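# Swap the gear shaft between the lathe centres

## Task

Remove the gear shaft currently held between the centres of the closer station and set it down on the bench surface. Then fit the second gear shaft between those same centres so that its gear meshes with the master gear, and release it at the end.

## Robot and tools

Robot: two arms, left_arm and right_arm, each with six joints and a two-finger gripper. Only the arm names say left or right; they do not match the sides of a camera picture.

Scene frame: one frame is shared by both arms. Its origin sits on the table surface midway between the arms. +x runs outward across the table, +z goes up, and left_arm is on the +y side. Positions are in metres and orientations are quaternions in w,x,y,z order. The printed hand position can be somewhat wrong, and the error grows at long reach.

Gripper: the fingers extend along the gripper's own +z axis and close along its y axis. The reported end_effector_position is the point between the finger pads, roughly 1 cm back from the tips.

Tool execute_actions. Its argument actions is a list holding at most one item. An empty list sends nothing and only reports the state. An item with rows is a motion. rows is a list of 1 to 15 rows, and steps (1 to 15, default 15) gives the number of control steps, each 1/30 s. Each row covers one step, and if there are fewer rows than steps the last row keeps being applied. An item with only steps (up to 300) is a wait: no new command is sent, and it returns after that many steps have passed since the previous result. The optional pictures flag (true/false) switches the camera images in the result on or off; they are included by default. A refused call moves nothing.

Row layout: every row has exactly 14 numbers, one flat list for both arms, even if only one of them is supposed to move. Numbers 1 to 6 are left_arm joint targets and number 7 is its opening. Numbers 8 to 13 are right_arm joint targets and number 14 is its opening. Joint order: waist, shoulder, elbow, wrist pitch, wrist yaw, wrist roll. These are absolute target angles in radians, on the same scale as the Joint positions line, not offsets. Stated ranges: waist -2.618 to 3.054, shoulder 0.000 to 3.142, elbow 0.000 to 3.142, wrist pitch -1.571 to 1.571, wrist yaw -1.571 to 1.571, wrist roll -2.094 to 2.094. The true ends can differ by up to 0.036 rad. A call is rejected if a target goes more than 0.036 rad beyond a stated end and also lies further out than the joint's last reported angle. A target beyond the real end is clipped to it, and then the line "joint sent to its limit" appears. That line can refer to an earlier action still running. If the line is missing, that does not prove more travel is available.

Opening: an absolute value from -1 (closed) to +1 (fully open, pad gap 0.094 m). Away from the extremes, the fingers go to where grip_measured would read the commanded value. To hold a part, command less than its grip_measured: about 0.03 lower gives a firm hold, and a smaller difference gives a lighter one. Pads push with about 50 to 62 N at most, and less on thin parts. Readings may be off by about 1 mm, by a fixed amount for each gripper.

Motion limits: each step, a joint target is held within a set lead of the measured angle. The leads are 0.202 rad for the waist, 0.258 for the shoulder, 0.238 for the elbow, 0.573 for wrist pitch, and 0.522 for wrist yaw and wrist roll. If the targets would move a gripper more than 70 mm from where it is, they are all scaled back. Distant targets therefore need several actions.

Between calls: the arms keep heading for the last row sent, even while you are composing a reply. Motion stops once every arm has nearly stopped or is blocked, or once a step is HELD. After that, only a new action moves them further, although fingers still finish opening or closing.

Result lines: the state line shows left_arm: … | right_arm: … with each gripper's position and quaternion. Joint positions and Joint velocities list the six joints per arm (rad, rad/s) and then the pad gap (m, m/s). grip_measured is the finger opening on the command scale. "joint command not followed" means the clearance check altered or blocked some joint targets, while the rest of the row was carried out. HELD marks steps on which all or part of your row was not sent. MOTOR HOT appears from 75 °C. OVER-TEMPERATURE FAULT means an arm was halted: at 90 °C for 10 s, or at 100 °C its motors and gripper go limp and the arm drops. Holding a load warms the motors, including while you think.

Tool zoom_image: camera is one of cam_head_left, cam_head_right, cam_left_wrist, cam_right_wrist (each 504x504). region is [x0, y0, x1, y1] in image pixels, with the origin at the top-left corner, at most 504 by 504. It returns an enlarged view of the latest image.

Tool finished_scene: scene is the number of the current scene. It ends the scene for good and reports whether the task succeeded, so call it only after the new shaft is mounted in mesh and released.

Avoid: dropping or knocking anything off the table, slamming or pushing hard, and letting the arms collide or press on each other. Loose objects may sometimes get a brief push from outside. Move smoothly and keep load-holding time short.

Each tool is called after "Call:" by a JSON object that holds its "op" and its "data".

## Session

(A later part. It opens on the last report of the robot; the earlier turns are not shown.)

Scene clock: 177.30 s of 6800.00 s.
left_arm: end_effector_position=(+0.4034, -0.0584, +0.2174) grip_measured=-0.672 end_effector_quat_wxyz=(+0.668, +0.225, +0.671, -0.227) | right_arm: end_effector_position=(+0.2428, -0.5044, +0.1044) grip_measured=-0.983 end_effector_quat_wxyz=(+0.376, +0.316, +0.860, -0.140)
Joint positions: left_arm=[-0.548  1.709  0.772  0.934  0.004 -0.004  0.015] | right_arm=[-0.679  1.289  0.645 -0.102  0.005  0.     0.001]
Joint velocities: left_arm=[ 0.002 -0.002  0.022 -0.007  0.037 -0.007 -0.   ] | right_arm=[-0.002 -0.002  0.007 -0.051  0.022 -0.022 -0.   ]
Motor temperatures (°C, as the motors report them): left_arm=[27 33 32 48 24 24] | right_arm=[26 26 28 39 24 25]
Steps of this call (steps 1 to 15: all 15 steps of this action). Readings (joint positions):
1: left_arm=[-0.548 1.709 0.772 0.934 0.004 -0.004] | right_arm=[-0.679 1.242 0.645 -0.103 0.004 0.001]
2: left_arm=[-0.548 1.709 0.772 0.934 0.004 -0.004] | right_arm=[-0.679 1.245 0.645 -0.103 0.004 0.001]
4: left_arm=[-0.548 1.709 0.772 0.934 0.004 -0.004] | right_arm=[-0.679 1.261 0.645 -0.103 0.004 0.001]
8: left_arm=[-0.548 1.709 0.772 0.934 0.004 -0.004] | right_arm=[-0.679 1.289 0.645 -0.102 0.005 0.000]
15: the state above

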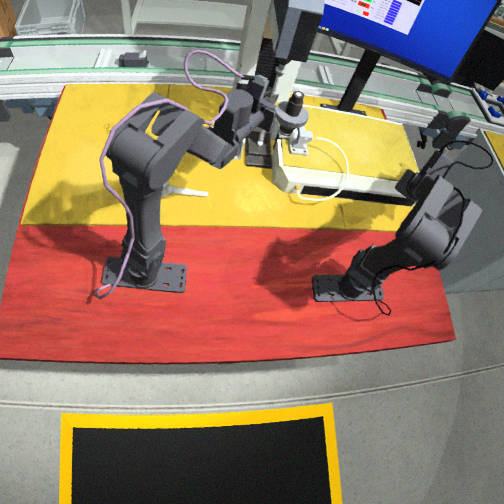

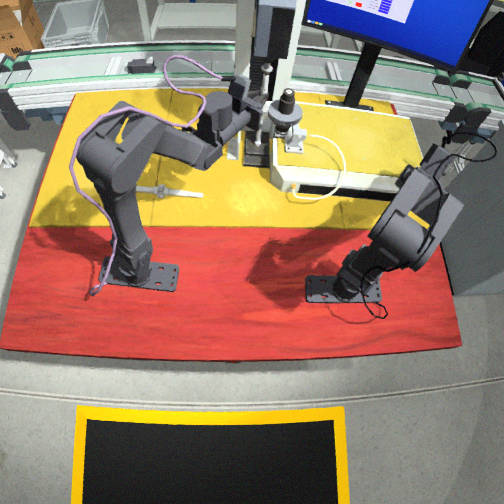

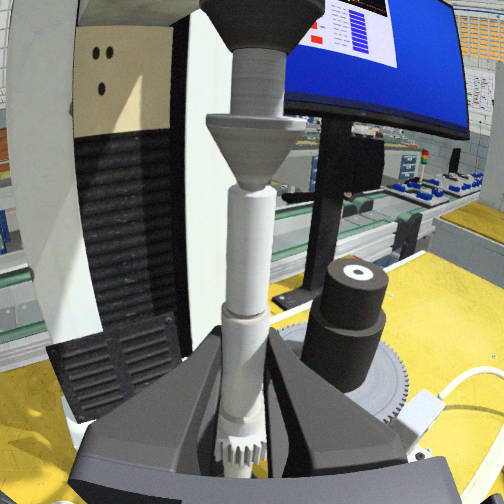

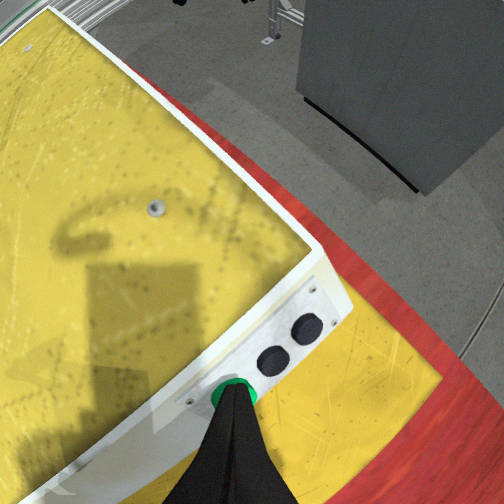

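Call:
{"op": "execute_actions", "data": {"actions": [{"rows":[[-0.548,1.67,0.81,1.05,0,0,-0.72,-0.64,1.36,0.64,-0.09,-0.1,0,-1]]}]}}

Scene clock: 182.80 s of 6800.00 s.
left_arm: end_effector_position=(+0.4035, -0.0585, +0.2191) grip_measured=-0.672 end_effector_quat_wxyz=(+0.671, +0.225, +0.669, -0.228) | right_arm: end_effector_position=(+0.2431, -0.5040, +0.1036) grip_measured=-0.983 end_effector_quat_wxyz=(+0.375, +0.315, +0.861, -0.139)
Joint positions: left_arm=[-0.548  1.709  0.773  0.939  0.004 -0.004  0.015] | right_arm=[-0.678  1.291  0.645 -0.102  0.005  0.     0.001]
Joint velocities: left_arm=[ 0.007 -0.022  0.007 -0.007  0.066 -0.095 -0.   ] | right_arm=[ 0.012  0.012 -0.002  0.022 -0.022  0.022  0.001]
Motor temperatures (°C, as the motors report them): left_arm=[27 33 32 48 24 24] | right_arm=[26 26 28 38 24 25]
Steps of this call (steps 1 to 15: the robot went on to your last target; steps 16 to 90: nothing new was sent; then 2.00 s passed at rest; steps 91 to 105: all 15 steps of this action). Readings (joint positions):
91: left_arm=[-0.548 1.709 0.773 0.939 0.004 -0.004] | right_arm=[-0.678 1.291 0.645 -0.102 0.005 0.000]
92: left_arm=[-0.548 1.709 0.773 0.939 0.004 -0.004] | right_arm=[-0.678 1.291 0.645 -0.102 0.005 0.000]
94: left_arm=[-0.548 1.709 0.773 0.939 0.004 -0.004] | right_arm=[-0.678 1.291 0.645 -0.102 0.005 0.000]
98: left_arm=[-0.548 1.709 0.773 0.939 0.004 -0.004] | right_arm=[-0.678 1.291 0.645 -0.102 0.005 0.000]
105: the state above

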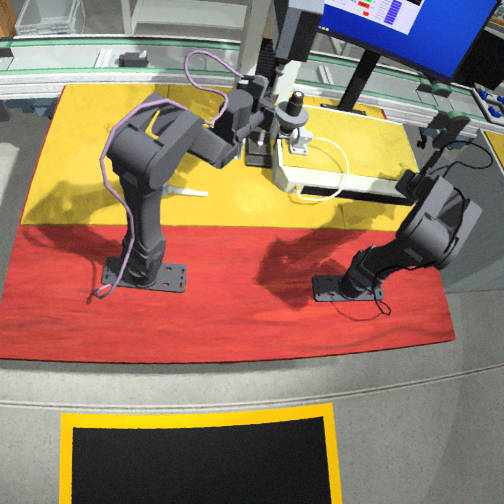

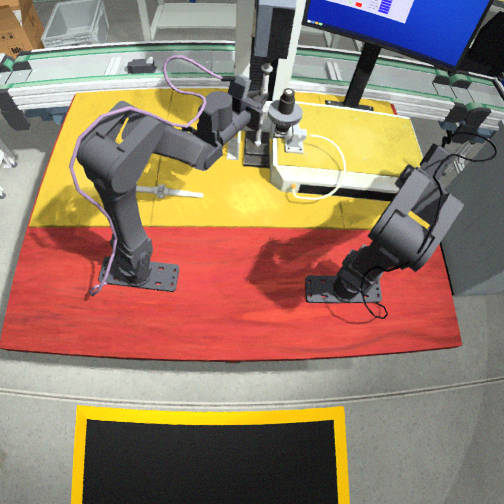

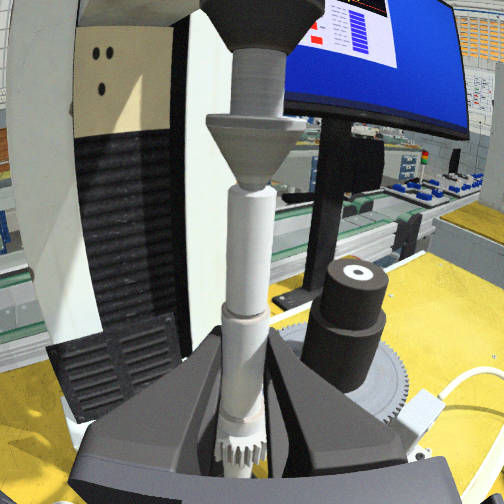

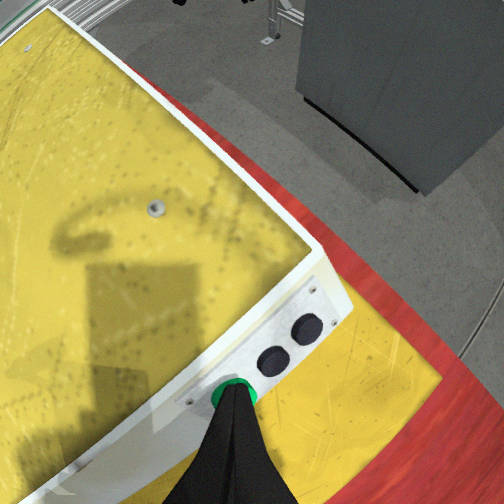

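Call:
{"op": "execute_actions", "data": {"actions": [{"rows":[[-0.548,1.65,0.78,1.08,0,0,-0.76,-0.68,1.2,0.64,-0.1,0,0,-1],[-0.548,1.63,0.76,1.1,0,0,-0.76,-0.68,1.1,0.64,-0.1,0,0,-1],[-0.548,1.61,0.74,1.12,0,0,-0.76,-0.68,1.0,0.6,-0.1,0,0,-1],[-0.548,1.6,0.73,1.12,0,0,-0.76,-0.5,0.2,0.2,0,0,0,1]]}]}}

Scene clock: 192.27 s of 6800.00 s.
left_arm: end_effector_position=(+0.4014, -0.0566, +0.2202) grip_measured=-0.672 end_effector_quat_wxyz=(+0.672, +0.224, +0.669, -0.228) | right_arm: end_effector_position=(+0.1906, -0.3989, +0.2164) grip_measured=+1.000 end_effector_quat_wxyz=(+0.668, +0.187, +0.699, -0.177)
Joint positions: left_arm=[-0.548  1.698  0.762  0.942  0.003 -0.004  0.015] | right_arm=[-0.501  0.218  0.186 -0.013 -0.003  0.001  0.094]
Joint velocities: left_arm=[-0.002 -0.002  0.002  0.007  0.051 -0.022  0.   ] | right_arm=[-0.017 -0.466  0.032  0.462 -0.066  0.007  0.   ]
Motor temperatures (°C, as the motors report them): left_arm=[27 35 32 51 24 24] | right_arm=[26 25 27 37 24 25]
Steps of this call (steps 1 to 15: the robot went on to your last target; steps 16 to 90: nothing new was sent; then 5.97 s passed at rest; steps 91 to 105: all 15 steps of this action). Readings (joint positions):
91: left_arm=[-0.548 1.709 0.773 0.941 0.004 -0.004] | right_arm=[-0.679 1.279 0.645 -0.103 0.009 0.000]
92: left_arm=[-0.548 1.708 0.772 0.942 0.004 -0.004] | right_arm=[-0.679 1.251 0.640 -0.111 0.008 0.000]
94: left_arm=[-0.548 1.704 0.768 0.942 0.004 -0.004] | right_arm=[-0.655 1.117 0.583 -0.083 0.021 0.002]
98: left_arm=[-0.548 1.698 0.762 0.942 0.003 -0.004] | right_arm=[-0.504 0.717 0.310 -0.006 -0.002 0.001]
105: the state above

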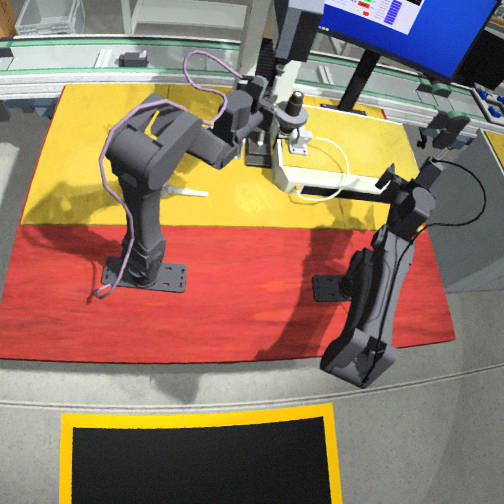

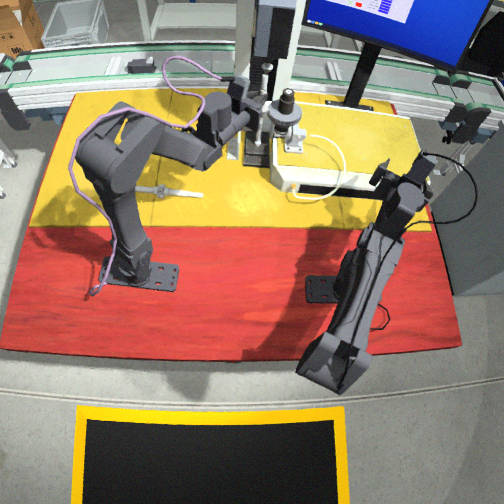

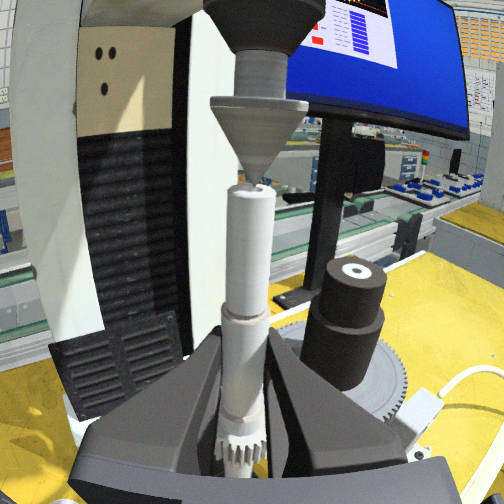

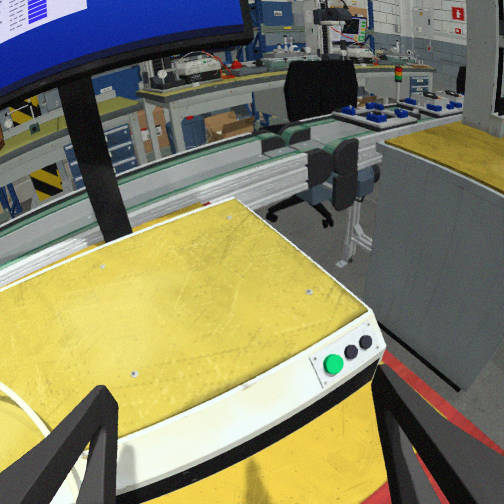

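Call:
{"op": "execute_actions", "data": {"actions": [{"rows":[[-0.548,1.6,0.71,1.09,0,0,-0.76,-0.3,0.2,0.2,0,0,0,1],[-0.548,1.6,0.69,1.06,0,0,-0.76,0,0.2,0.2,0,0,0,1],[-0.548,1.61,0.67,1.03,0,0,-0.76,0.55,0.2,0.2,0,0,0,1],[-0.548,1.61,0.65,1.0,0,0,-0.76,0.55,0.2,0.2,0,0,0,1]]}]}}

Scene clock: 199.07 s of 6800.00 s.
left_arm: end_effector_position=(+0.3841, -0.0433, +0.2162) grip_measured=-0.672 end_effector_quat_wxyz=(+0.672, +0.223, +0.668, -0.227) | right_arm: end_effector_position=(+0.1908, -0.1464, +0.2218) grip_measured=+1.000 end_effector_quat_wxyz=(+0.676, -0.179, +0.693, +0.176)
Joint positions: left_arm=[-0.548  1.635  0.667  0.975  0.002 -0.004  0.015] | right_arm=[ 0.524  0.208  0.186 -0.002 -0.006  0.003  0.094]
Joint velocities: left_arm=[-0.012 -0.002 -0.002  0.022 -0.051 -0.022 -0.001] | right_arm=[ 0.74  -0.002  0.007 -0.022 -0.051 -0.007  0.   ]
Motor temperatures (°C, as the motors report them): left_arm=[27 37 31 55 24 24] | right_arm=[26 25 27 37 24 25]
Steps of this call (steps 1 to 30: the robot went on to your last target; steps 31 to 90: nothing new was sent; then 3.30 s passed at rest; steps 91 to 105: all 15 steps of this action). Readings (joint positions):
91: left_arm=[-0.548 1.698 0.760 0.943 0.003 -0.004] | right_arm=[-0.469 0.208 0.186 -0.002 0.011 0.003]
92: left_arm=[-0.548 1.686 0.742 0.949 0.002 -0.004] | right_arm=[-0.400 0.208 0.186 -0.002 0.013 0.003]
94: left_arm=[-0.548 1.652 0.694 0.961 0.002 -0.004] | right_arm=[-0.249 0.208 0.186 -0.002 0.010 0.003]
98: left_arm=[-0.548 1.635 0.667 0.975 0.002 -0.004] | right_arm=[0.051 0.208 0.186 -0.002 0.005 0.003]
105: the state above

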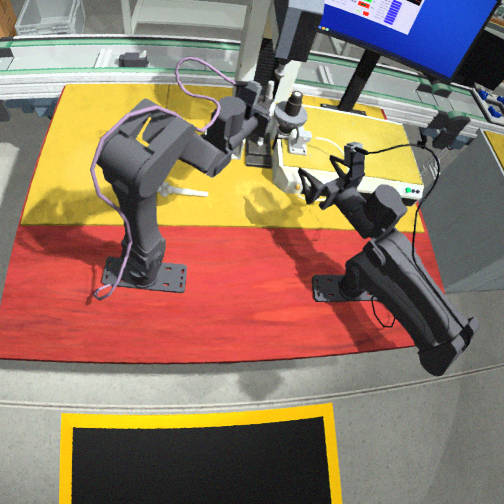

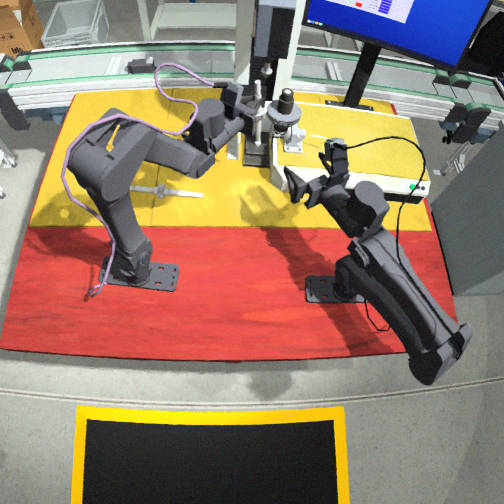

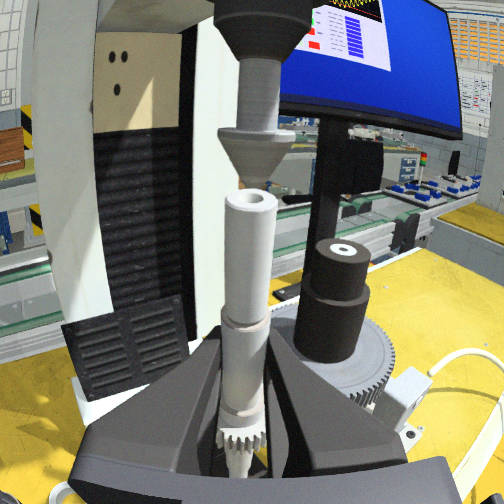

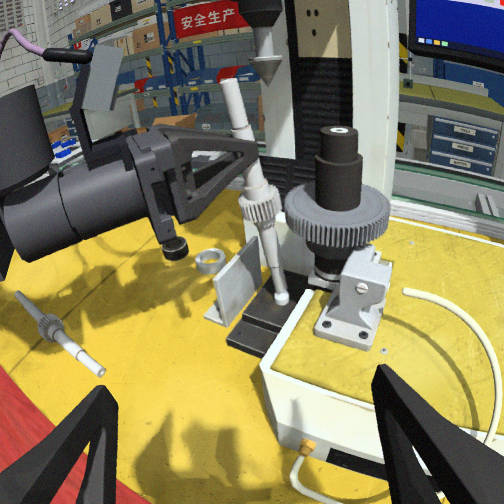

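Call:
{"op": "execute_actions", "data": {"actions": [{"rows":[[-0.548,1.59,0.67,0.97,0,0,-0.72,0.55,0.2,0.2,0,0,0,1],[-0.548,1.57,0.67,0.96,0,0,-0.72,0.55,0.2,0.2,0,0,0,1],[-0.548,1.56,0.66,0.95,0,0,-0.72,0.55,0.2,0.2,0,0,0,1],[-0.548,1.54,0.64,0.94,0,0,-0.72,0.55,0.2,0.2,0,0,0,1],[-0.548,1.51,0.62,0.93,0,0,-0.72,0.55,0.2,0.2,0,0,0,1],[-0.548,1.47,0.6,0.91,0,0,-0.72,0.55,0.2,0.2,0,0,0,1],[-0.548,1.43,0.58,0.88,0,0,-0.72,0.55,0.2,0.2,0,0,0,1],[-0.548,1.39,0.56,0.84,0,0,-0.72,0.55,0.2,0.2,0,0,0,1],[-0.548,1.34,0.54,0.8,0,0,-0.72,0.55,0.2,0.2,0,0,0,1],[-0.548,1.28,0.52,0.76,0,0,-0.72,0.55,0.2,0.2,0,0,0,1],[-0.548,1.2,0.5,0.7,0,0,-0.72,0.55,0.2,0.2,0,0,0,1],[-0.548,1.1,0.5,0.62,0,0,-0.72,0.55,0.2,0.2,0,0,0,1],[-0.548,1,0.5,0.52,0,0,-0.72,0.55,0.2,0.2,0,0,0,1]]}]}}

Call:
{"op": "execute_actions", "data": {"actions": [{"rows":[[0.2,1,0.8,-0.3,0,0.8,-0.72,0.55,0.2,0.2,0,0,0,1]]}], "pictures": false}}

Call:
{"op": "execute_actions", "data": {"actions": [{"rows":[[0.2,1.6,1.5,-1.227,-0.14,1.68,-0.72,0.55,0.2,0.2,0,0,0,1]]}], "pictures": false}}

Call:
{"op": "execute_actions", "data": {"actions": [{"rows":[[0.2,1.8,1.6,-1.227,-0.14,1.68,-0.72,0.55,0.2,0.2,0,0,0,1],[0.2,1.8,1.6,-1.227,-0.14,1.68,-0.72,0.55,0.2,0.2,0,0,0,1],[0.2,1.9,1.65,-1.227,-0.14,1.68,-0.72,0.55,0.2,0.2,0,0,0,1],[0.2,2.02,1.7,-1.227,-0.14,1.68,-0.72,0.55,0.2,0.2,0,0,0,1]]}]}}

Scene clock: 220.07 s of 6800.00 s.
left_arm: end_effector_position=(+0.3096, +0.0130, +0.2429) grip_measured=-0.672 end_effector_quat_wxyz=(+0.646, +0.232, +0.694, -0.219) | right_arm: end_effector_position=(+0.1881, -0.1416, +0.2218) grip_measured=+1.000 end_effector_quat_wxyz=(+0.674, -0.186, +0.691, +0.184)
Joint positions: left_arm=[-0.548  1.09   0.475  0.546  0.002 -0.004  0.015] | right_arm=[ 0.545  0.208  0.186 -0.002 -0.007  0.003  0.094]
Joint velocities: left_arm=[-0.007 -1.399  0.012 -0.93  -0.007  0.007 -0.001] | right_arm=[-0.007 -0.002 -0.007  0.022  0.037 -0.066  0.   ]
Motor temperatures (°C, as the motors report them): left_arm=[27 35 31 52 24 24] | right_arm=[26 25 28 38 24 25]
Steps of this call (steps 1 to 30: the robot went on to your last target; steps 31 to 90: nothing new was sent; then 17.50 s passed at rest; steps 91 to 105: all 15 steps of this action). Readings (joint positions):
91: left_arm=[-0.548 1.633 0.667 0.974 0.002 -0.004] | right_arm=[0.545 0.208 0.186 -0.002 -0.007 0.003]
92: left_arm=[-0.548 1.628 0.667 0.967 0.002 -0.004] | right_arm=[0.545 0.208 0.186 -0.002 -0.007 0.003]
94: left_arm=[-0.548 1.610 0.664 0.943 0.002 -0.004] | right_arm=[0.545 0.208 0.186 -0.002 -0.007 0.003]
98: left_arm=[-0.548 1.502 0.599 0.879 0.002 -0.004] | right_arm=[0.545 0.208 0.186 -0.002 -0.007 0.003]
105: the state above

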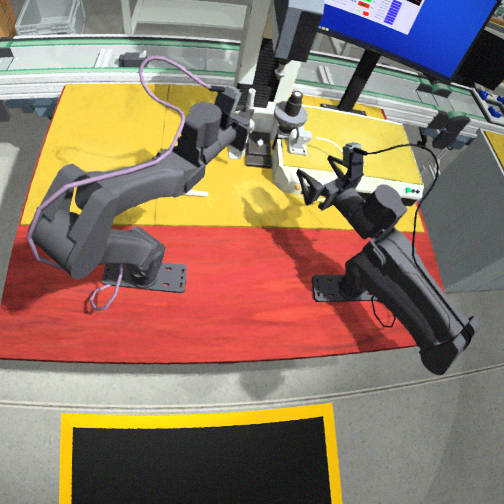

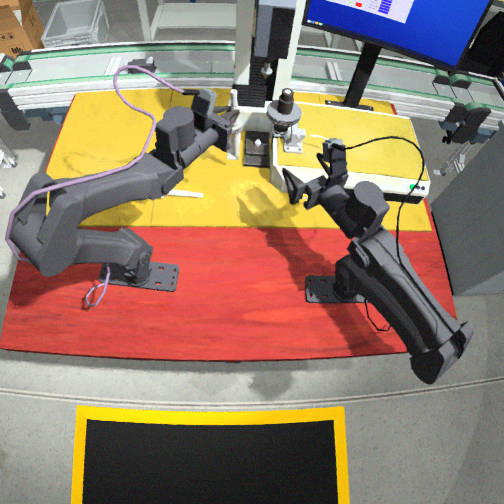

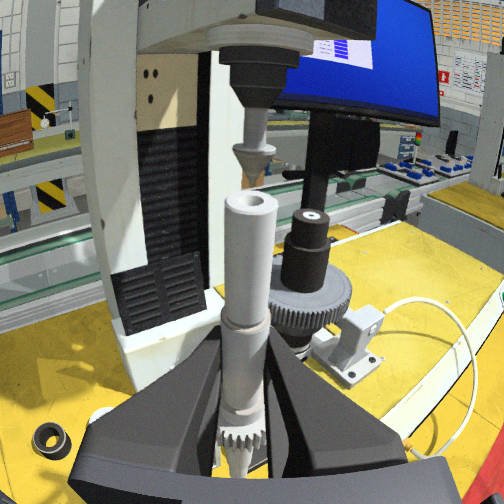

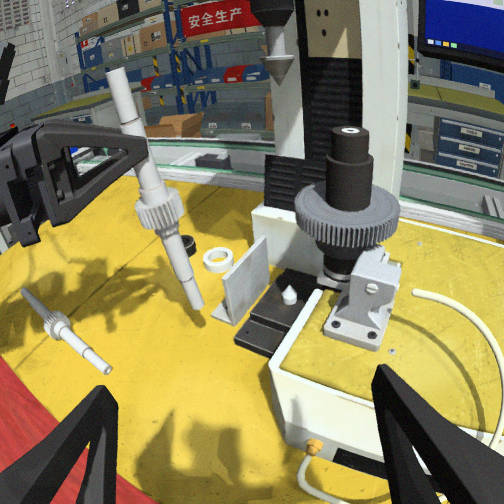

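Scene clock: 220.57 s of 6800.00 s.
left_arm: end_effector_position=(+0.3450, +0.2892, +0.2046) grip_measured=-0.672 end_effector_quat_wxyz=(+0.422, +0.267, +0.840, +0.214) | right_arm: end_effector_position=(+0.1881, -0.1416, +0.2218) grip_measured=+1.000 end_effector_quat_wxyz=(+0.674, -0.186, +0.691, +0.184)
Joint positions: left_arm=[ 0.215  1.028  0.777 -0.336 -0.039  0.751  0.015] | right_arm=[ 0.545  0.208  0.186 -0.002 -0.007  0.003  0.094]
Joint velocities: left_arm=[-0.095  0.012 -0.002 -0.271  0.33   0.139 -0.001] | right_arm=[-0.017 -0.002  0.007 -0.051 -0.037  0.066  0.   ]
Motor temperatures (°C, as the motors report them): left_arm=[27 35 31 52 24 24] | right_arm=[26 25 28 38 24 25]
Steps of this call (steps 1 to 15: all 15 steps of this action). Readings (joint positions):
1: left_arm=[-0.518 1.050 0.510 0.447 0.035 0.071] | right_arm=[0.545 0.208 0.186 -0.002 -0.007 0.003]
2: left_arm=[-0.466 1.034 0.576 0.312 0.070 0.162] | right_arm=[0.545 0.208 0.186 -0.002 -0.007 0.003]
4: left_arm=[-0.328 1.033 0.704 0.089 0.063 0.358] | right_arm=[0.545 0.208 0.186 -0.002 -0.007 0.003]
8: left_arm=[-0.021 1.028 0.777 -0.118 0.027 0.616] | right_arm=[0.545 0.208 0.186 -0.002 -0.007 0.003]
15: the state above

Scene clock: 221.07 s of 6800.00 s.
left_arm: end_effector_position=(+0.3467, +0.2960, +0.1609) grip_measured=-0.671 end_effector_quat_wxyz=(+0.040, +0.679, +0.723, +0.122) | right_arm: end_effector_position=(+0.1881, -0.1416, +0.2218) grip_measured=+1.000 end_effector_quat_wxyz=(+0.674, -0.186, +0.691, +0.184)
Joint positions: left_arm=[ 0.202  1.628  1.465 -1.169 -0.1    1.623  0.015] | right_arm=[ 0.545  0.208  0.186 -0.002 -0.007  0.003  0.094]
Joint velocities: left_arm=[-0.007 -0.168  0.076 -0.315 -0.066  0.33  -0.001] | right_arm=[ 0.002  0.037 -0.022 -0.007 -0.007 -0.007  0.   ]
Motor temperatures (°C, as the motors report them): left_arm=[27 35 31 51 24 24] | right_arm=[26 24 28 38 24 25]
Steps of this call (steps 1 to 15: all 15 steps of this action). Readings (joint positions):
1: left_arm=[0.209 1.063 0.821 -0.429 -0.039 0.830] | right_arm=[0.545 0.208 0.186 -0.002 -0.007 0.003]
2: left_arm=[0.203 1.137 0.903 -0.557 -0.047 0.927] | right_arm=[0.545 0.208 0.186 -0.002 -0.007 0.003]
4: left_arm=[0.202 1.322 1.066 -0.784 -0.073 1.120] | right_arm=[0.545 0.208 0.186 -0.002 -0.007 0.003]
8: left_arm=[0.202 1.629 1.334 -1.064 -0.094 1.435] | right_arm=[0.545 0.208 0.186 -0.002 -0.007 0.003]
15: the state above

Scene clock: 221.57 s of 6800.00 s.
left_arm: end_effector_position=(+0.3915, +0.3053, +0.0694) grip_measured=-0.671 end_effector_quat_wxyz=(-0.054, +0.706, +0.705, +0.038) | right_arm: end_effector_position=(+0.1881, -0.1416, +0.2218) grip_measured=+1.000 end_effector_quat_wxyz=(+0.674, -0.186, +0.691, +0.184)
Joint positions: left_arm=[ 0.2    2.057  1.675 -1.198 -0.131  1.672  0.015] | right_arm=[ 0.545  0.208  0.186 -0.002 -0.007  0.003  0.094]
Joint velocities: left_arm=[ 0.002 -0.11  -0.012  0.022  0.212  0.051  0.   ] | right_arm=[-0.002 -0.002 -0.012 -0.007 -0.081 -0.037  0.   ]
Motor temperatures (°C, as the motors report them): left_arm=[27 35 31 51 24 24] | right_arm=[26 24 28 38 24 25]
Steps of this call (steps 1 to 15: all 15 steps of this action). Readings (joint positions):
1: left_arm=[0.202 1.647 1.489 -1.198 -0.101 1.634] | right_arm=[0.545 0.208 0.186 -0.002 -0.007 0.003]
2: left_arm=[0.202 1.682 1.528 -1.229 -0.102 1.638] | right_arm=[0.545 0.208 0.186 -0.002 -0.007 0.003]
4: left_arm=[0.202 1.798 1.611 -1.249 -0.108 1.648] | right_arm=[0.545 0.208 0.186 -0.002 -0.007 0.003]
8: left_arm=[0.201 2.031 1.675 -1.186 -0.107 1.667] | right_arm=[0.545 0.208 0.186 -0.002 -0.007 0.003]
15: the state above

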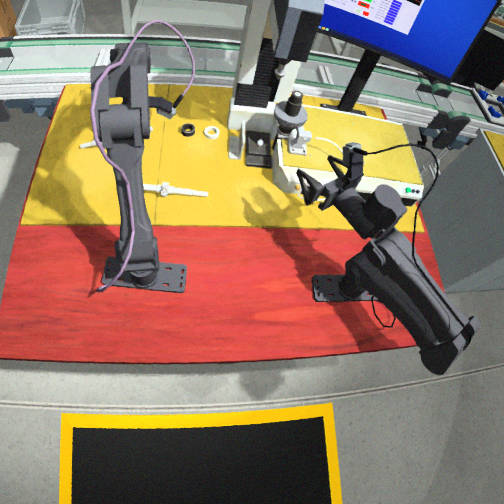

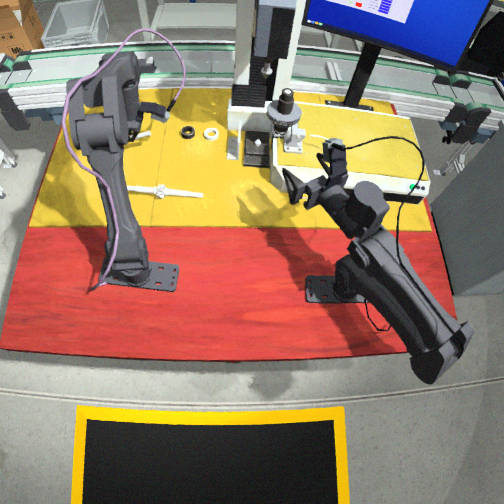

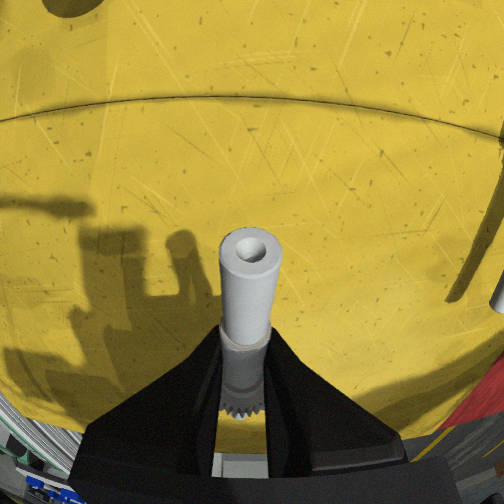

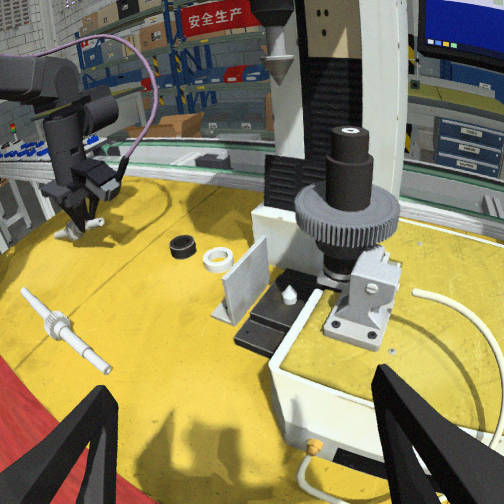

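Call:
{"op": "execute_actions", "data": {"actions": [{"rows":[[0.2,2.06,1.69,-1.19,-0.14,1.68,-0.70,0.75,0.2,0.2,0,0,0,1],[0.2,2.075,1.69,-1.18,-0.14,1.68,-0.70,0.75,0.2,0.2,0,0,0,1],[0.2,2.09,1.69,-1.17,-0.14,1.68,-0.70,0.75,0.2,0.2,0,0,0,1],[0.2,2.105,1.69,-1.16,-0.14,1.68,-0.70,0.75,0.2,0.2,0,0,0,1],[0.2,2.12,1.69,-1.15,-0.14,1.68,-0.70,0.75,0.2,0.2,0,0,0,1],[0.2,2.135,1.69,-1.14,-0.14,1.68,-0.70,0.75,0.2,0.2,0,0,0,1],[0.2,2.15,1.69,-1.13,-0.14,1.68,-0.70,0.75,0.2,0.2,0,0,0,1],[0.2,2.16,1.69,-1.12,-0.14,1.68,-0.70,0.75,0.2,0.2,0,0,0,1],[0.2,2.17,1.69,-1.12,-0.14,1.68,-0.70,0.75,0.2,0.2,0,0,0,1]]}]}}

Scene clock: 227.17 s of 6800.00 s.
left_arm: end_effector_position=(+0.3967, +0.3091, +0.0287) grip_measured=-0.671 end_effector_quat_wxyz=(-0.079, +0.707, +0.702, +0.022) | right_arm: end_effector_position=(+0.1585, -0.1010, +0.2218) grip_measured=+1.000 end_effector_quat_wxyz=(+0.653, -0.252, +0.669, +0.249)
Joint positions: left_arm=[ 0.2    2.166  1.675 -1.145 -0.15   1.674  0.015] | right_arm=[ 0.744  0.208  0.186 -0.002 -0.002  0.004  0.094]
Joint velocities: left_arm=[-0.002  0.002  0.002  0.022 -0.066 -0.007 -0.   ] | right_arm=[ 0.012 -0.002 -0.007  0.022 -0.066 -0.022  0.   ]
Motor temperatures (°C, as the motors report them): left_arm=[27 36 31 48 24 24] | right_arm=[26 24 28 38 24 25]
Steps of this call (steps 1 to 30: the robot went on to your last target; steps 31 to 90: nothing new was sent; then 2.10 s passed at rest; steps 91 to 105: all 15 steps of this action). Readings (joint positions):
91: left_arm=[0.200 2.053 1.675 -1.205 -0.116 1.674] | right_arm=[0.577 0.208 0.186 -0.002 0.007 0.004]
92: left_arm=[0.200 2.056 1.675 -1.204 -0.116 1.674] | right_arm=[0.641 0.208 0.186 -0.002 0.009 0.004]
94: left_arm=[0.200 2.070 1.675 -1.198 -0.116 1.674] | right_arm=[0.727 0.208 0.186 -0.002 -0.001 0.004]
98: left_arm=[0.200 2.123 1.675 -1.169 -0.138 1.674] | right_arm=[0.744 0.208 0.186 -0.002 -0.002 0.004]
105: the state above

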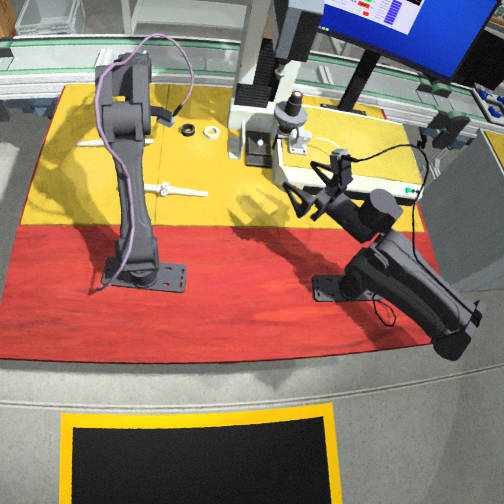

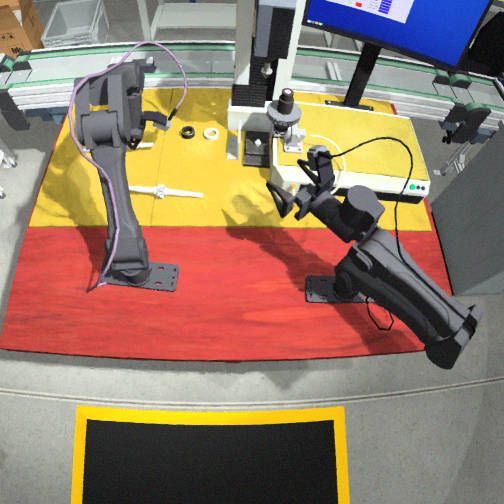

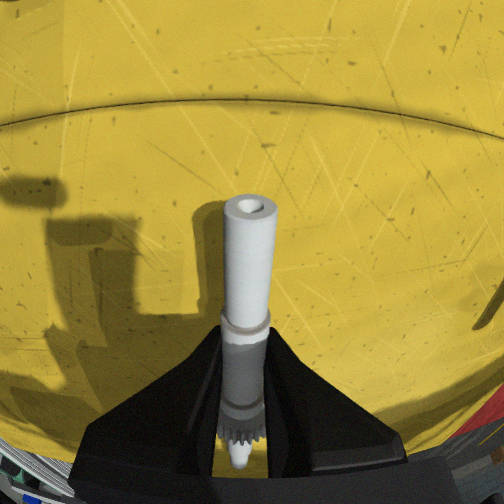

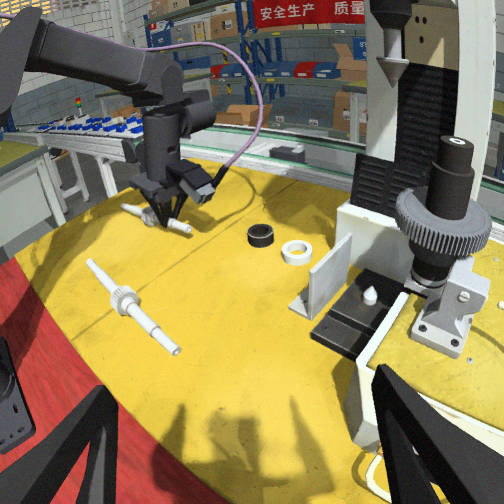

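Call:
{"op": "execute_actions", "data": {"actions": [{"rows":[[0.2,2.185,1.69,-1.12,-0.14,1.68,-0.69,0.75,0.2,0.2,0,0,0,1],[0.2,2.19,1.69,-1.12,-0.14,1.68,-0.68,0.75,0.2,0.2,0,0,0,1],[0.2,2.19,1.69,-1.12,-0.14,1.68,-0.67,0.75,0.2,0.2,0,0,0,1],[0.2,2.19,1.69,-1.12,-0.14,1.68,-0.66,0.75,0.2,0.2,0,0,0,1],[0.2,2.19,1.69,-1.12,-0.14,1.68,-0.3,0.75,0.2,0.2,0,0,0,1]],"steps":11}], "pictures": false}}

Call:
{"op": "execute_actions", "data": {"actions": [{"rows":[[0.2,2.0,1.69,-1.25,-0.1,1.68,-0.2,0.75,0.2,0.2,0,0,0,1]],"steps":8}], "pictures": false}}

Call:
{"op": "execute_actions", "data": {"actions": [{"rows":[[-0.24,1.48,1.06,-1.12,0,1.34,-0.1,0.75,0.2,0.2,0,0,0,1]]}]}}

Scene clock: 235.37 s of 6800.00 s.
left_arm: end_effector_position=(+0.3984, +0.3094, +0.0254) grip_measured=-0.302 end_effector_quat_wxyz=(-0.078, +0.707, +0.702, +0.023) | right_arm: end_effector_position=(+0.1585, -0.1010, +0.2218) grip_measured=+1.000 end_effector_quat_wxyz=(+0.653, -0.252, +0.669, +0.249)
Joint positions: left_arm=[ 0.2    2.174  1.675 -1.135 -0.151  1.674  0.033] | right_arm=[ 0.744  0.208  0.186 -0.002 -0.002  0.004  0.094]
Joint velocities: left_arm=[-0.027  0.027  0.002 -0.066 -0.081 -0.051  0.001] | right_arm=[ 0.012 -0.017 -0.002 -0.037  0.022  0.022  0.   ]
Motor temperatures (°C, as the motors report them): left_arm=[27 36 32 46 24 24] | right_arm=[26 24 28 38 24 25]
Steps of this call (steps 1 to 15: the robot went on to your last target; steps 16 to 90: nothing new was sent; then 4.83 s passed at rest; steps 91 to 101: all 11 steps of this action). Readings (joint positions):
91: left_arm=[0.200 2.166 1.675 -1.144 -0.151 1.674] | right_arm=[0.744 0.208 0.186 -0.002 -0.002 0.004]
92: left_arm=[0.200 2.166 1.675 -1.144 -0.151 1.674] | right_arm=[0.744 0.208 0.186 -0.002 -0.002 0.004]
94: left_arm=[0.200 2.166 1.675 -1.144 -0.151 1.674] | right_arm=[0.744 0.208 0.186 -0.002 -0.002 0.004]
98: left_arm=[0.200 2.170 1.675 -1.138 -0.151 1.674] | right_arm=[0.744 0.208 0.186 -0.002 -0.002 0.004]
101: the state above

Scene clock: 235.63 s of 6800.00 s.
left_arm: end_effector_position=(+0.3939, +0.3038, +0.0983) grip_measured=-0.202 end_effector_quat_wxyz=(-0.028, +0.705, +0.706, +0.062) | right_arm: end_effector_position=(+0.1585, -0.1010, +0.2218) grip_measured=+1.000 end_effector_quat_wxyz=(+0.653, -0.252, +0.669, +0.249)
Joint positions: left_arm=[ 0.2    1.984  1.682 -1.208 -0.121  1.674  0.037] | right_arm=[ 0.744  0.208  0.186 -0.002 -0.002  0.004  0.094]
Joint velocities: left_arm=[ 0.022 -0.193  0.071 -0.051  0.037 -0.081  0.   ] | right_arm=[ 0.002 -0.012 -0.012  0.037  0.022 -0.037  0.   ]
Motor temperatures (°C, as the motors report them): left_arm=[27 36 32 46 24 24] | right_arm=[26 24 28 38 24 25]
Steps of this call (steps 1 to 8: all 8 steps of this action). Readings (joint positions):
1: left_arm=[0.200 2.161 1.674 -1.139 -0.145 1.674] | right_arm=[0.744 0.208 0.186 -0.002 -0.002 0.004]
2: left_arm=[0.200 2.140 1.671 -1.157 -0.138 1.674] | right_arm=[0.744 0.208 0.186 -0.002 -0.002 0.004]
4: left_arm=[0.200 2.073 1.671 -1.184 -0.129 1.674] | right_arm=[0.744 0.208 0.186 -0.002 -0.002 0.004]
8: the state above

Scene clock: 236.13 s of 6800.00 s.
left_arm: end_effector_position=(+0.2424, +0.1594, +0.0905) grip_measured=-0.102 end_effector_quat_wxyz=(+0.009, +0.756, +0.655, +0.011) | right_arm: end_effector_position=(+0.1585, -0.1010, +0.2218) grip_measured=+1.000 end_effector_quat_wxyz=(+0.653, -0.252, +0.669, +0.249)
Joint positions: left_arm=[-0.247  1.479  1.069 -1.134 -0.011  1.368  0.042] | right_arm=[ 0.744  0.208  0.186 -0.002 -0.002  0.004  0.094]
Joint velocities: left_arm=[ 0.032 -0.007  0.017 -0.066  0.051 -0.125  0.   ] | right_arm=[ 0.002 -0.022 -0.017  0.066  0.007  0.037  0.   ]
Motor temperatures (°C, as the motors report them): left_arm=[27 36 32 46 24 24] | right_arm=[26 24 28 38 24 25]
Steps of this call (steps 1 to 15: all 15 steps of this action). Readings (joint positions):
1: left_arm=[0.187 1.955 1.653 -1.180 -0.119 1.638] | right_arm=[0.744 0.208 0.186 -0.002 -0.002 0.004]
2: left_arm=[0.163 1.911 1.596 -1.156 -0.115 1.598] | right_arm=[0.744 0.208 0.186 -0.002 -0.002 0.004]
4: left_arm=[0.075 1.804 1.482 -1.142 -0.097 1.534] | right_arm=[0.744 0.208 0.186 -0.002 -0.002 0.004]
8: left_arm=[-0.160 1.564 1.248 -1.118 -0.053 1.442] | right_arm=[0.744 0.208 0.186 -0.002 -0.002 0.004]
15: the state above

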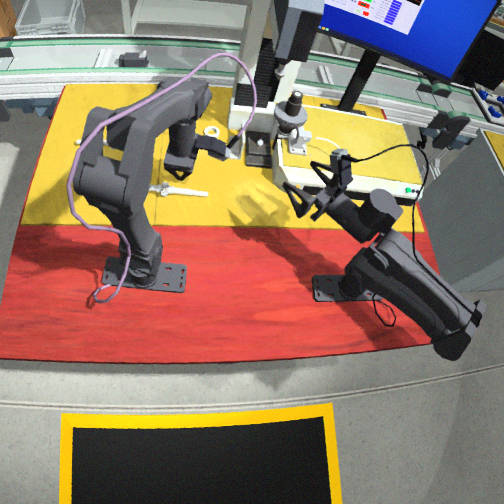

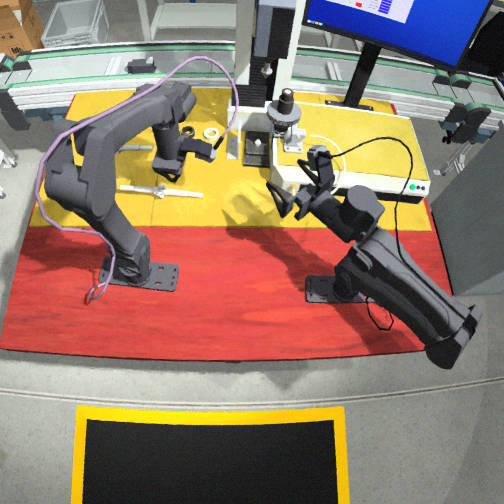

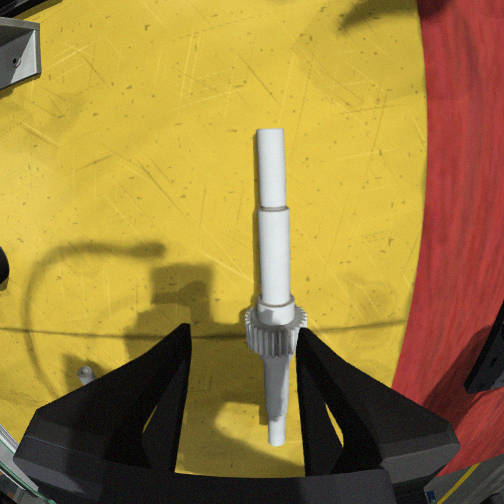

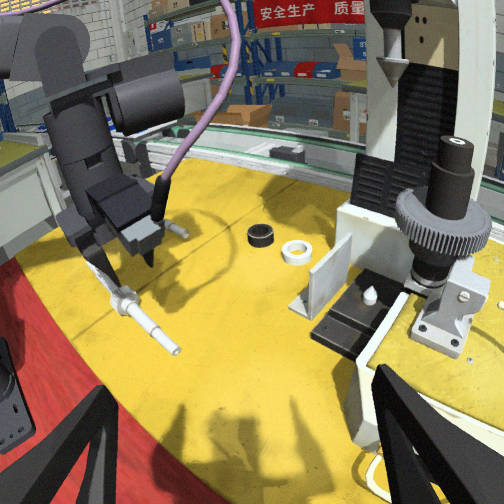

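Call:
{"op": "execute_actions", "data": {"actions": [{"rows":[[-0.27,1.48,1.02,-1.08,0,1.29,-0.1,0.75,0.2,0.2,0,0,0,1],[-0.27,1.49,0.98,-1.04,0,1.29,-0.1,0.75,0.2,0.2,0,0,0,1],[-0.27,1.5,0.94,-1,0,1.29,-0.1,0.75,0.2,0.2,0,0,0,1],[-0.27,1.51,0.9,-0.96,0,1.29,-0.1,0.75,0.2,0.2,0,0,0,1],[-0.27,1.51,0.875,-0.94,0,1.29,-0.1,0.75,0.2,0.2,0,0,0,1]]}]}}

Scene clock: 241.00 s of 6800.00 s.
left_arm: end_effector_position=(+0.2230, +0.1623, +0.0389) grip_measured=-0.102 end_effector_quat_wxyz=(-0.012, +0.739, +0.674, +0.000) | right_arm: end_effector_position=(+0.1585, -0.1010, +0.2218) grip_measured=+1.000 end_effector_quat_wxyz=(+0.653, -0.252, +0.669, +0.249)
Joint positions: left_arm=[-0.264  1.507  0.882 -0.966 -0.011  1.299  0.042] | right_arm=[ 0.744  0.208  0.186 -0.002 -0.002  0.004  0.094]
Joint velocities: left_arm=[-0.012 -0.012  0.007  0.168 -0.022  0.022 -0.001] | right_arm=[-0.007 -0.007  0.002 -0.11  -0.022 -0.007  0.   ]
Motor temperatures (°C, as the motors report them): left_arm=[27 35 31 45 24 24] | right_arm=[26 24 28 38 24 25]
Steps of this call (steps 1 to 30: the robot went on to your last target; steps 31 to 131: nothing new was sent; steps 132 to 146: all 15 steps of this action). Readings (joint positions):
132: left_arm=[-0.249 1.479 1.065 -1.126 -0.011 1.339] | right_arm=[0.744 0.208 0.186 -0.002 -0.002 0.004]
133: left_arm=[-0.253 1.479 1.053 -1.110 -0.011 1.330] | right_arm=[0.744 0.208 0.186 -0.002 -0.002 0.004]
135: left_arm=[-0.262 1.479 0.997 -1.057 -0.011 1.318] | right_arm=[0.744 0.208 0.186 -0.002 -0.002 0.004]
139: left_arm=[-0.264 1.502 0.891 -1.005 -0.011 1.305] | right_arm=[0.744 0.208 0.186 -0.002 -0.002 0.004]
146: the state above

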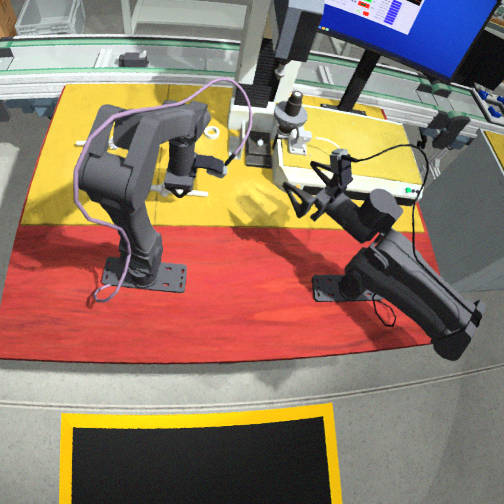

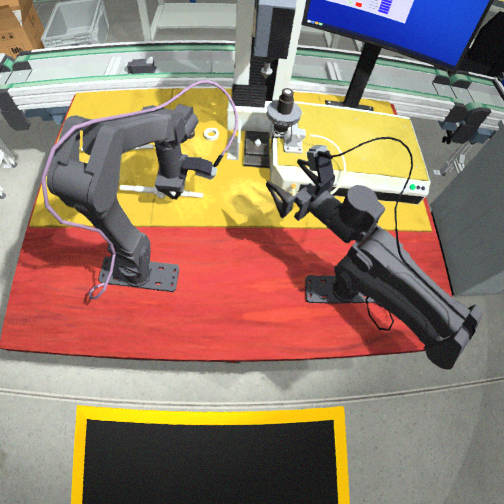

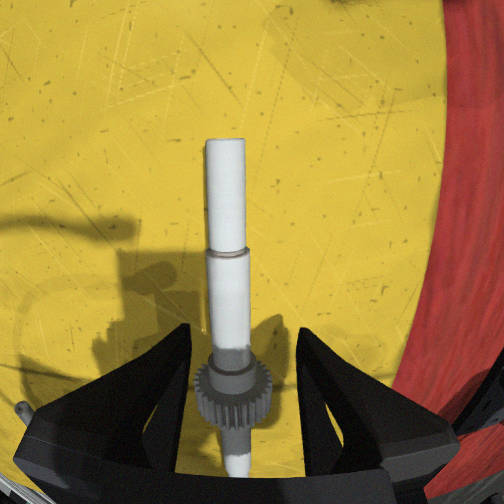

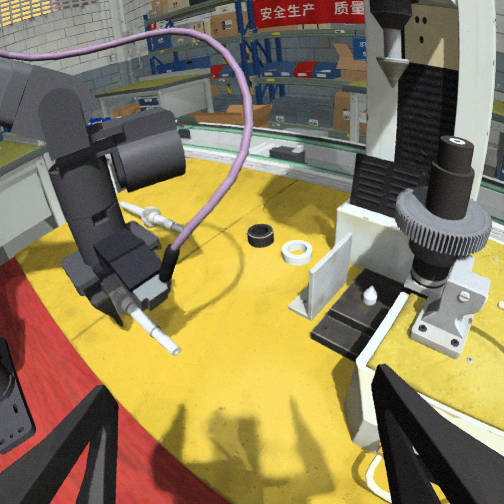

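Call:
{"op": "execute_actions", "data": {"actions": [{"rows":[[-0.3,1.53,0.87,-0.91,0,1.29,-0.1,0.75,0.2,0.2,0,0,0,1],[-0.3,1.55,0.86,-0.89,0,1.29,-0.1,0.75,0.2,0.2,0,0,0,1],[-0.3,1.57,0.85,-0.87,0,1.29,-0.15,0.75,0.2,0.2,0,0,0,1],[-0.3,1.585,0.845,-0.86,0,1.29,-0.2,0.75,0.2,0.2,0,0,0,1]]}], "pictures": false}}

Call:
{"op": "execute_actions", "data": {"actions": [{"rows":[[-0.3,1.585,0.845,-0.86,0,1.29,-0.4,0.6,0.2,0.2,0,0,0,1],[-0.3,1.585,0.845,-0.86,0,1.29,-0.5,0.55,0.2,0.2,0,0,0,1],[-0.3,1.585,0.845,-0.86,0,1.29,-0.6,0.55,0.2,0.2,0,0,0,1],[-0.3,1.585,0.845,-0.86,0,1.29,-0.64,0.55,0.2,0.2,0,0,0,1],[-0.3,1.585,0.845,-0.86,0,1.29,-0.76,0.55,0.2,0.2,0,0,0,1]]}]}}

Scene clock: 249.93 s of 6800.00 s.
left_arm: end_effector_position=(+0.2285, +0.1524, +0.0190) grip_measured=-0.198 end_effector_quat_wxyz=(-0.012, +0.748, +0.664, -0.000) | right_arm: end_effector_position=(+0.1585, -0.1010, +0.2218) grip_measured=+1.000 end_effector_quat_wxyz=(+0.653, -0.252, +0.669, +0.249)
Joint positions: left_arm=[-0.295  1.576  0.862 -0.878 -0.011  1.296  0.038] | right_arm=[ 0.744  0.208  0.186 -0.002 -0.002  0.004  0.094]
Joint velocities: left_arm=[ 0.012 -0.017 -0.002  0.037  0.125  0.051  0.001] | right_arm=[ 0.002 -0.007 -0.012  0.007 -0.051  0.066  0.   ]
Motor temperatures (°C, as the motors report them): left_arm=[27 33 31 43 24 24] | right_arm=[26 24 28 38 24 25]
Steps of this call (steps 1 to 30: the robot went on to your last target; steps 31 to 140: nothing new was sent; then 3.77 s passed at rest; steps 141 to 155: all 15 steps of this action). Readings (joint positions):
141: left_arm=[-0.268 1.507 0.882 -0.951 -0.011 1.297] | right_arm=[0.744 0.208 0.186 -0.002 -0.002 0.004]
142: left_arm=[-0.276 1.510 0.882 -0.945 -0.011 1.297] | right_arm=[0.744 0.208 0.186 -0.002 -0.002 0.004]
144: left_arm=[-0.291 1.533 0.882 -0.922 -0.011 1.296] | right_arm=[0.744 0.208 0.186 -0.002 -0.002 0.004]
148: left_arm=[-0.295 1.575 0.866 -0.888 -0.011 1.296] | right_arm=[0.744 0.208 0.186 -0.002 -0.002 0.004]
155: the state above

Scene clock: 250.43 s of 6800.00 s.
left_arm: end_effector_position=(+0.2298, +0.1515, +0.0190) grip_measured=-0.666 end_effector_quat_wxyz=(-0.009, +0.747, +0.664, +0.001) | right_arm: end_effector_position=(+0.1871, -0.1400, +0.2218) grip_measured=+1.000 end_effector_quat_wxyz=(+0.674, -0.188, +0.690, +0.185)
Joint positions: left_arm=[-0.295  1.576  0.862 -0.872 -0.009  1.294  0.016] | right_arm=[ 0.556  0.208  0.186 -0.002 -0.001  0.002  0.094]
Joint velocities: left_arm=[-0.007 -0.012 -0.017  0.007  0.022  0.022  0.   ] | right_arm=[ 0.007 -0.007 -0.017  0.022  0.007 -0.007  0.   ]
Motor temperatures (°C, as the motors report them): left_arm=[27 33 31 43 24 24] | right_arm=[26 24 28 38 24 25]
Steps of this call (steps 1 to 15: all 15 steps of this action). Readings (joint positions):
1: left_arm=[-0.295 1.576 0.862 -0.877 -0.011 1.296] | right_arm=[0.722 0.208 0.186 -0.002 -0.011 0.003]
2: left_arm=[-0.295 1.576 0.862 -0.876 -0.011 1.296] | right_arm=[0.669 0.208 0.186 -0.002 -0.012 0.002]
4: left_arm=[-0.295 1.576 0.862 -0.876 -0.011 1.296] | right_arm=[0.579 0.208 0.186 -0.002 -0.004 0.002]
8: left_arm=[-0.295 1.576 0.862 -0.872 -0.009 1.294] | right_arm=[0.556 0.208 0.186 -0.002 -0.001 0.002]
15: the state above

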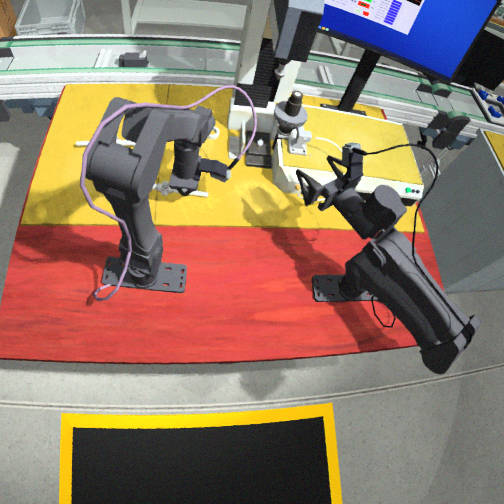

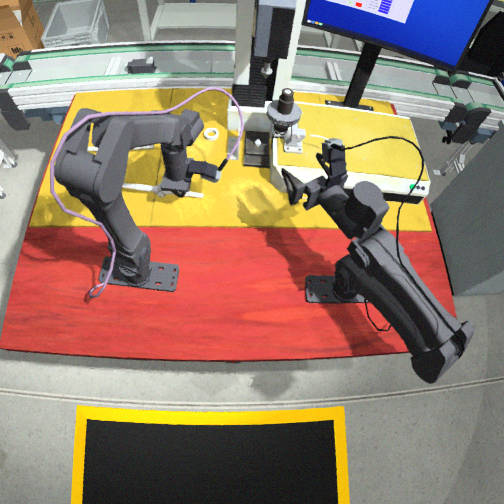

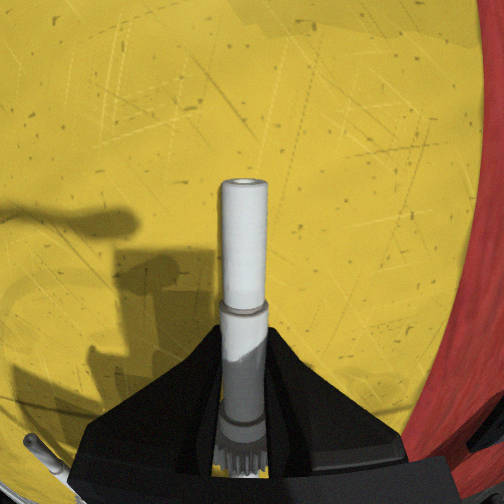

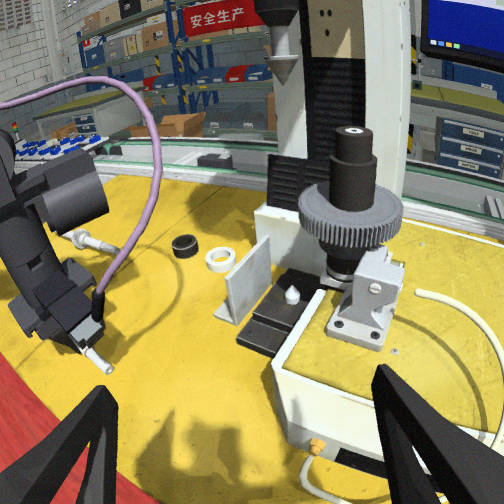

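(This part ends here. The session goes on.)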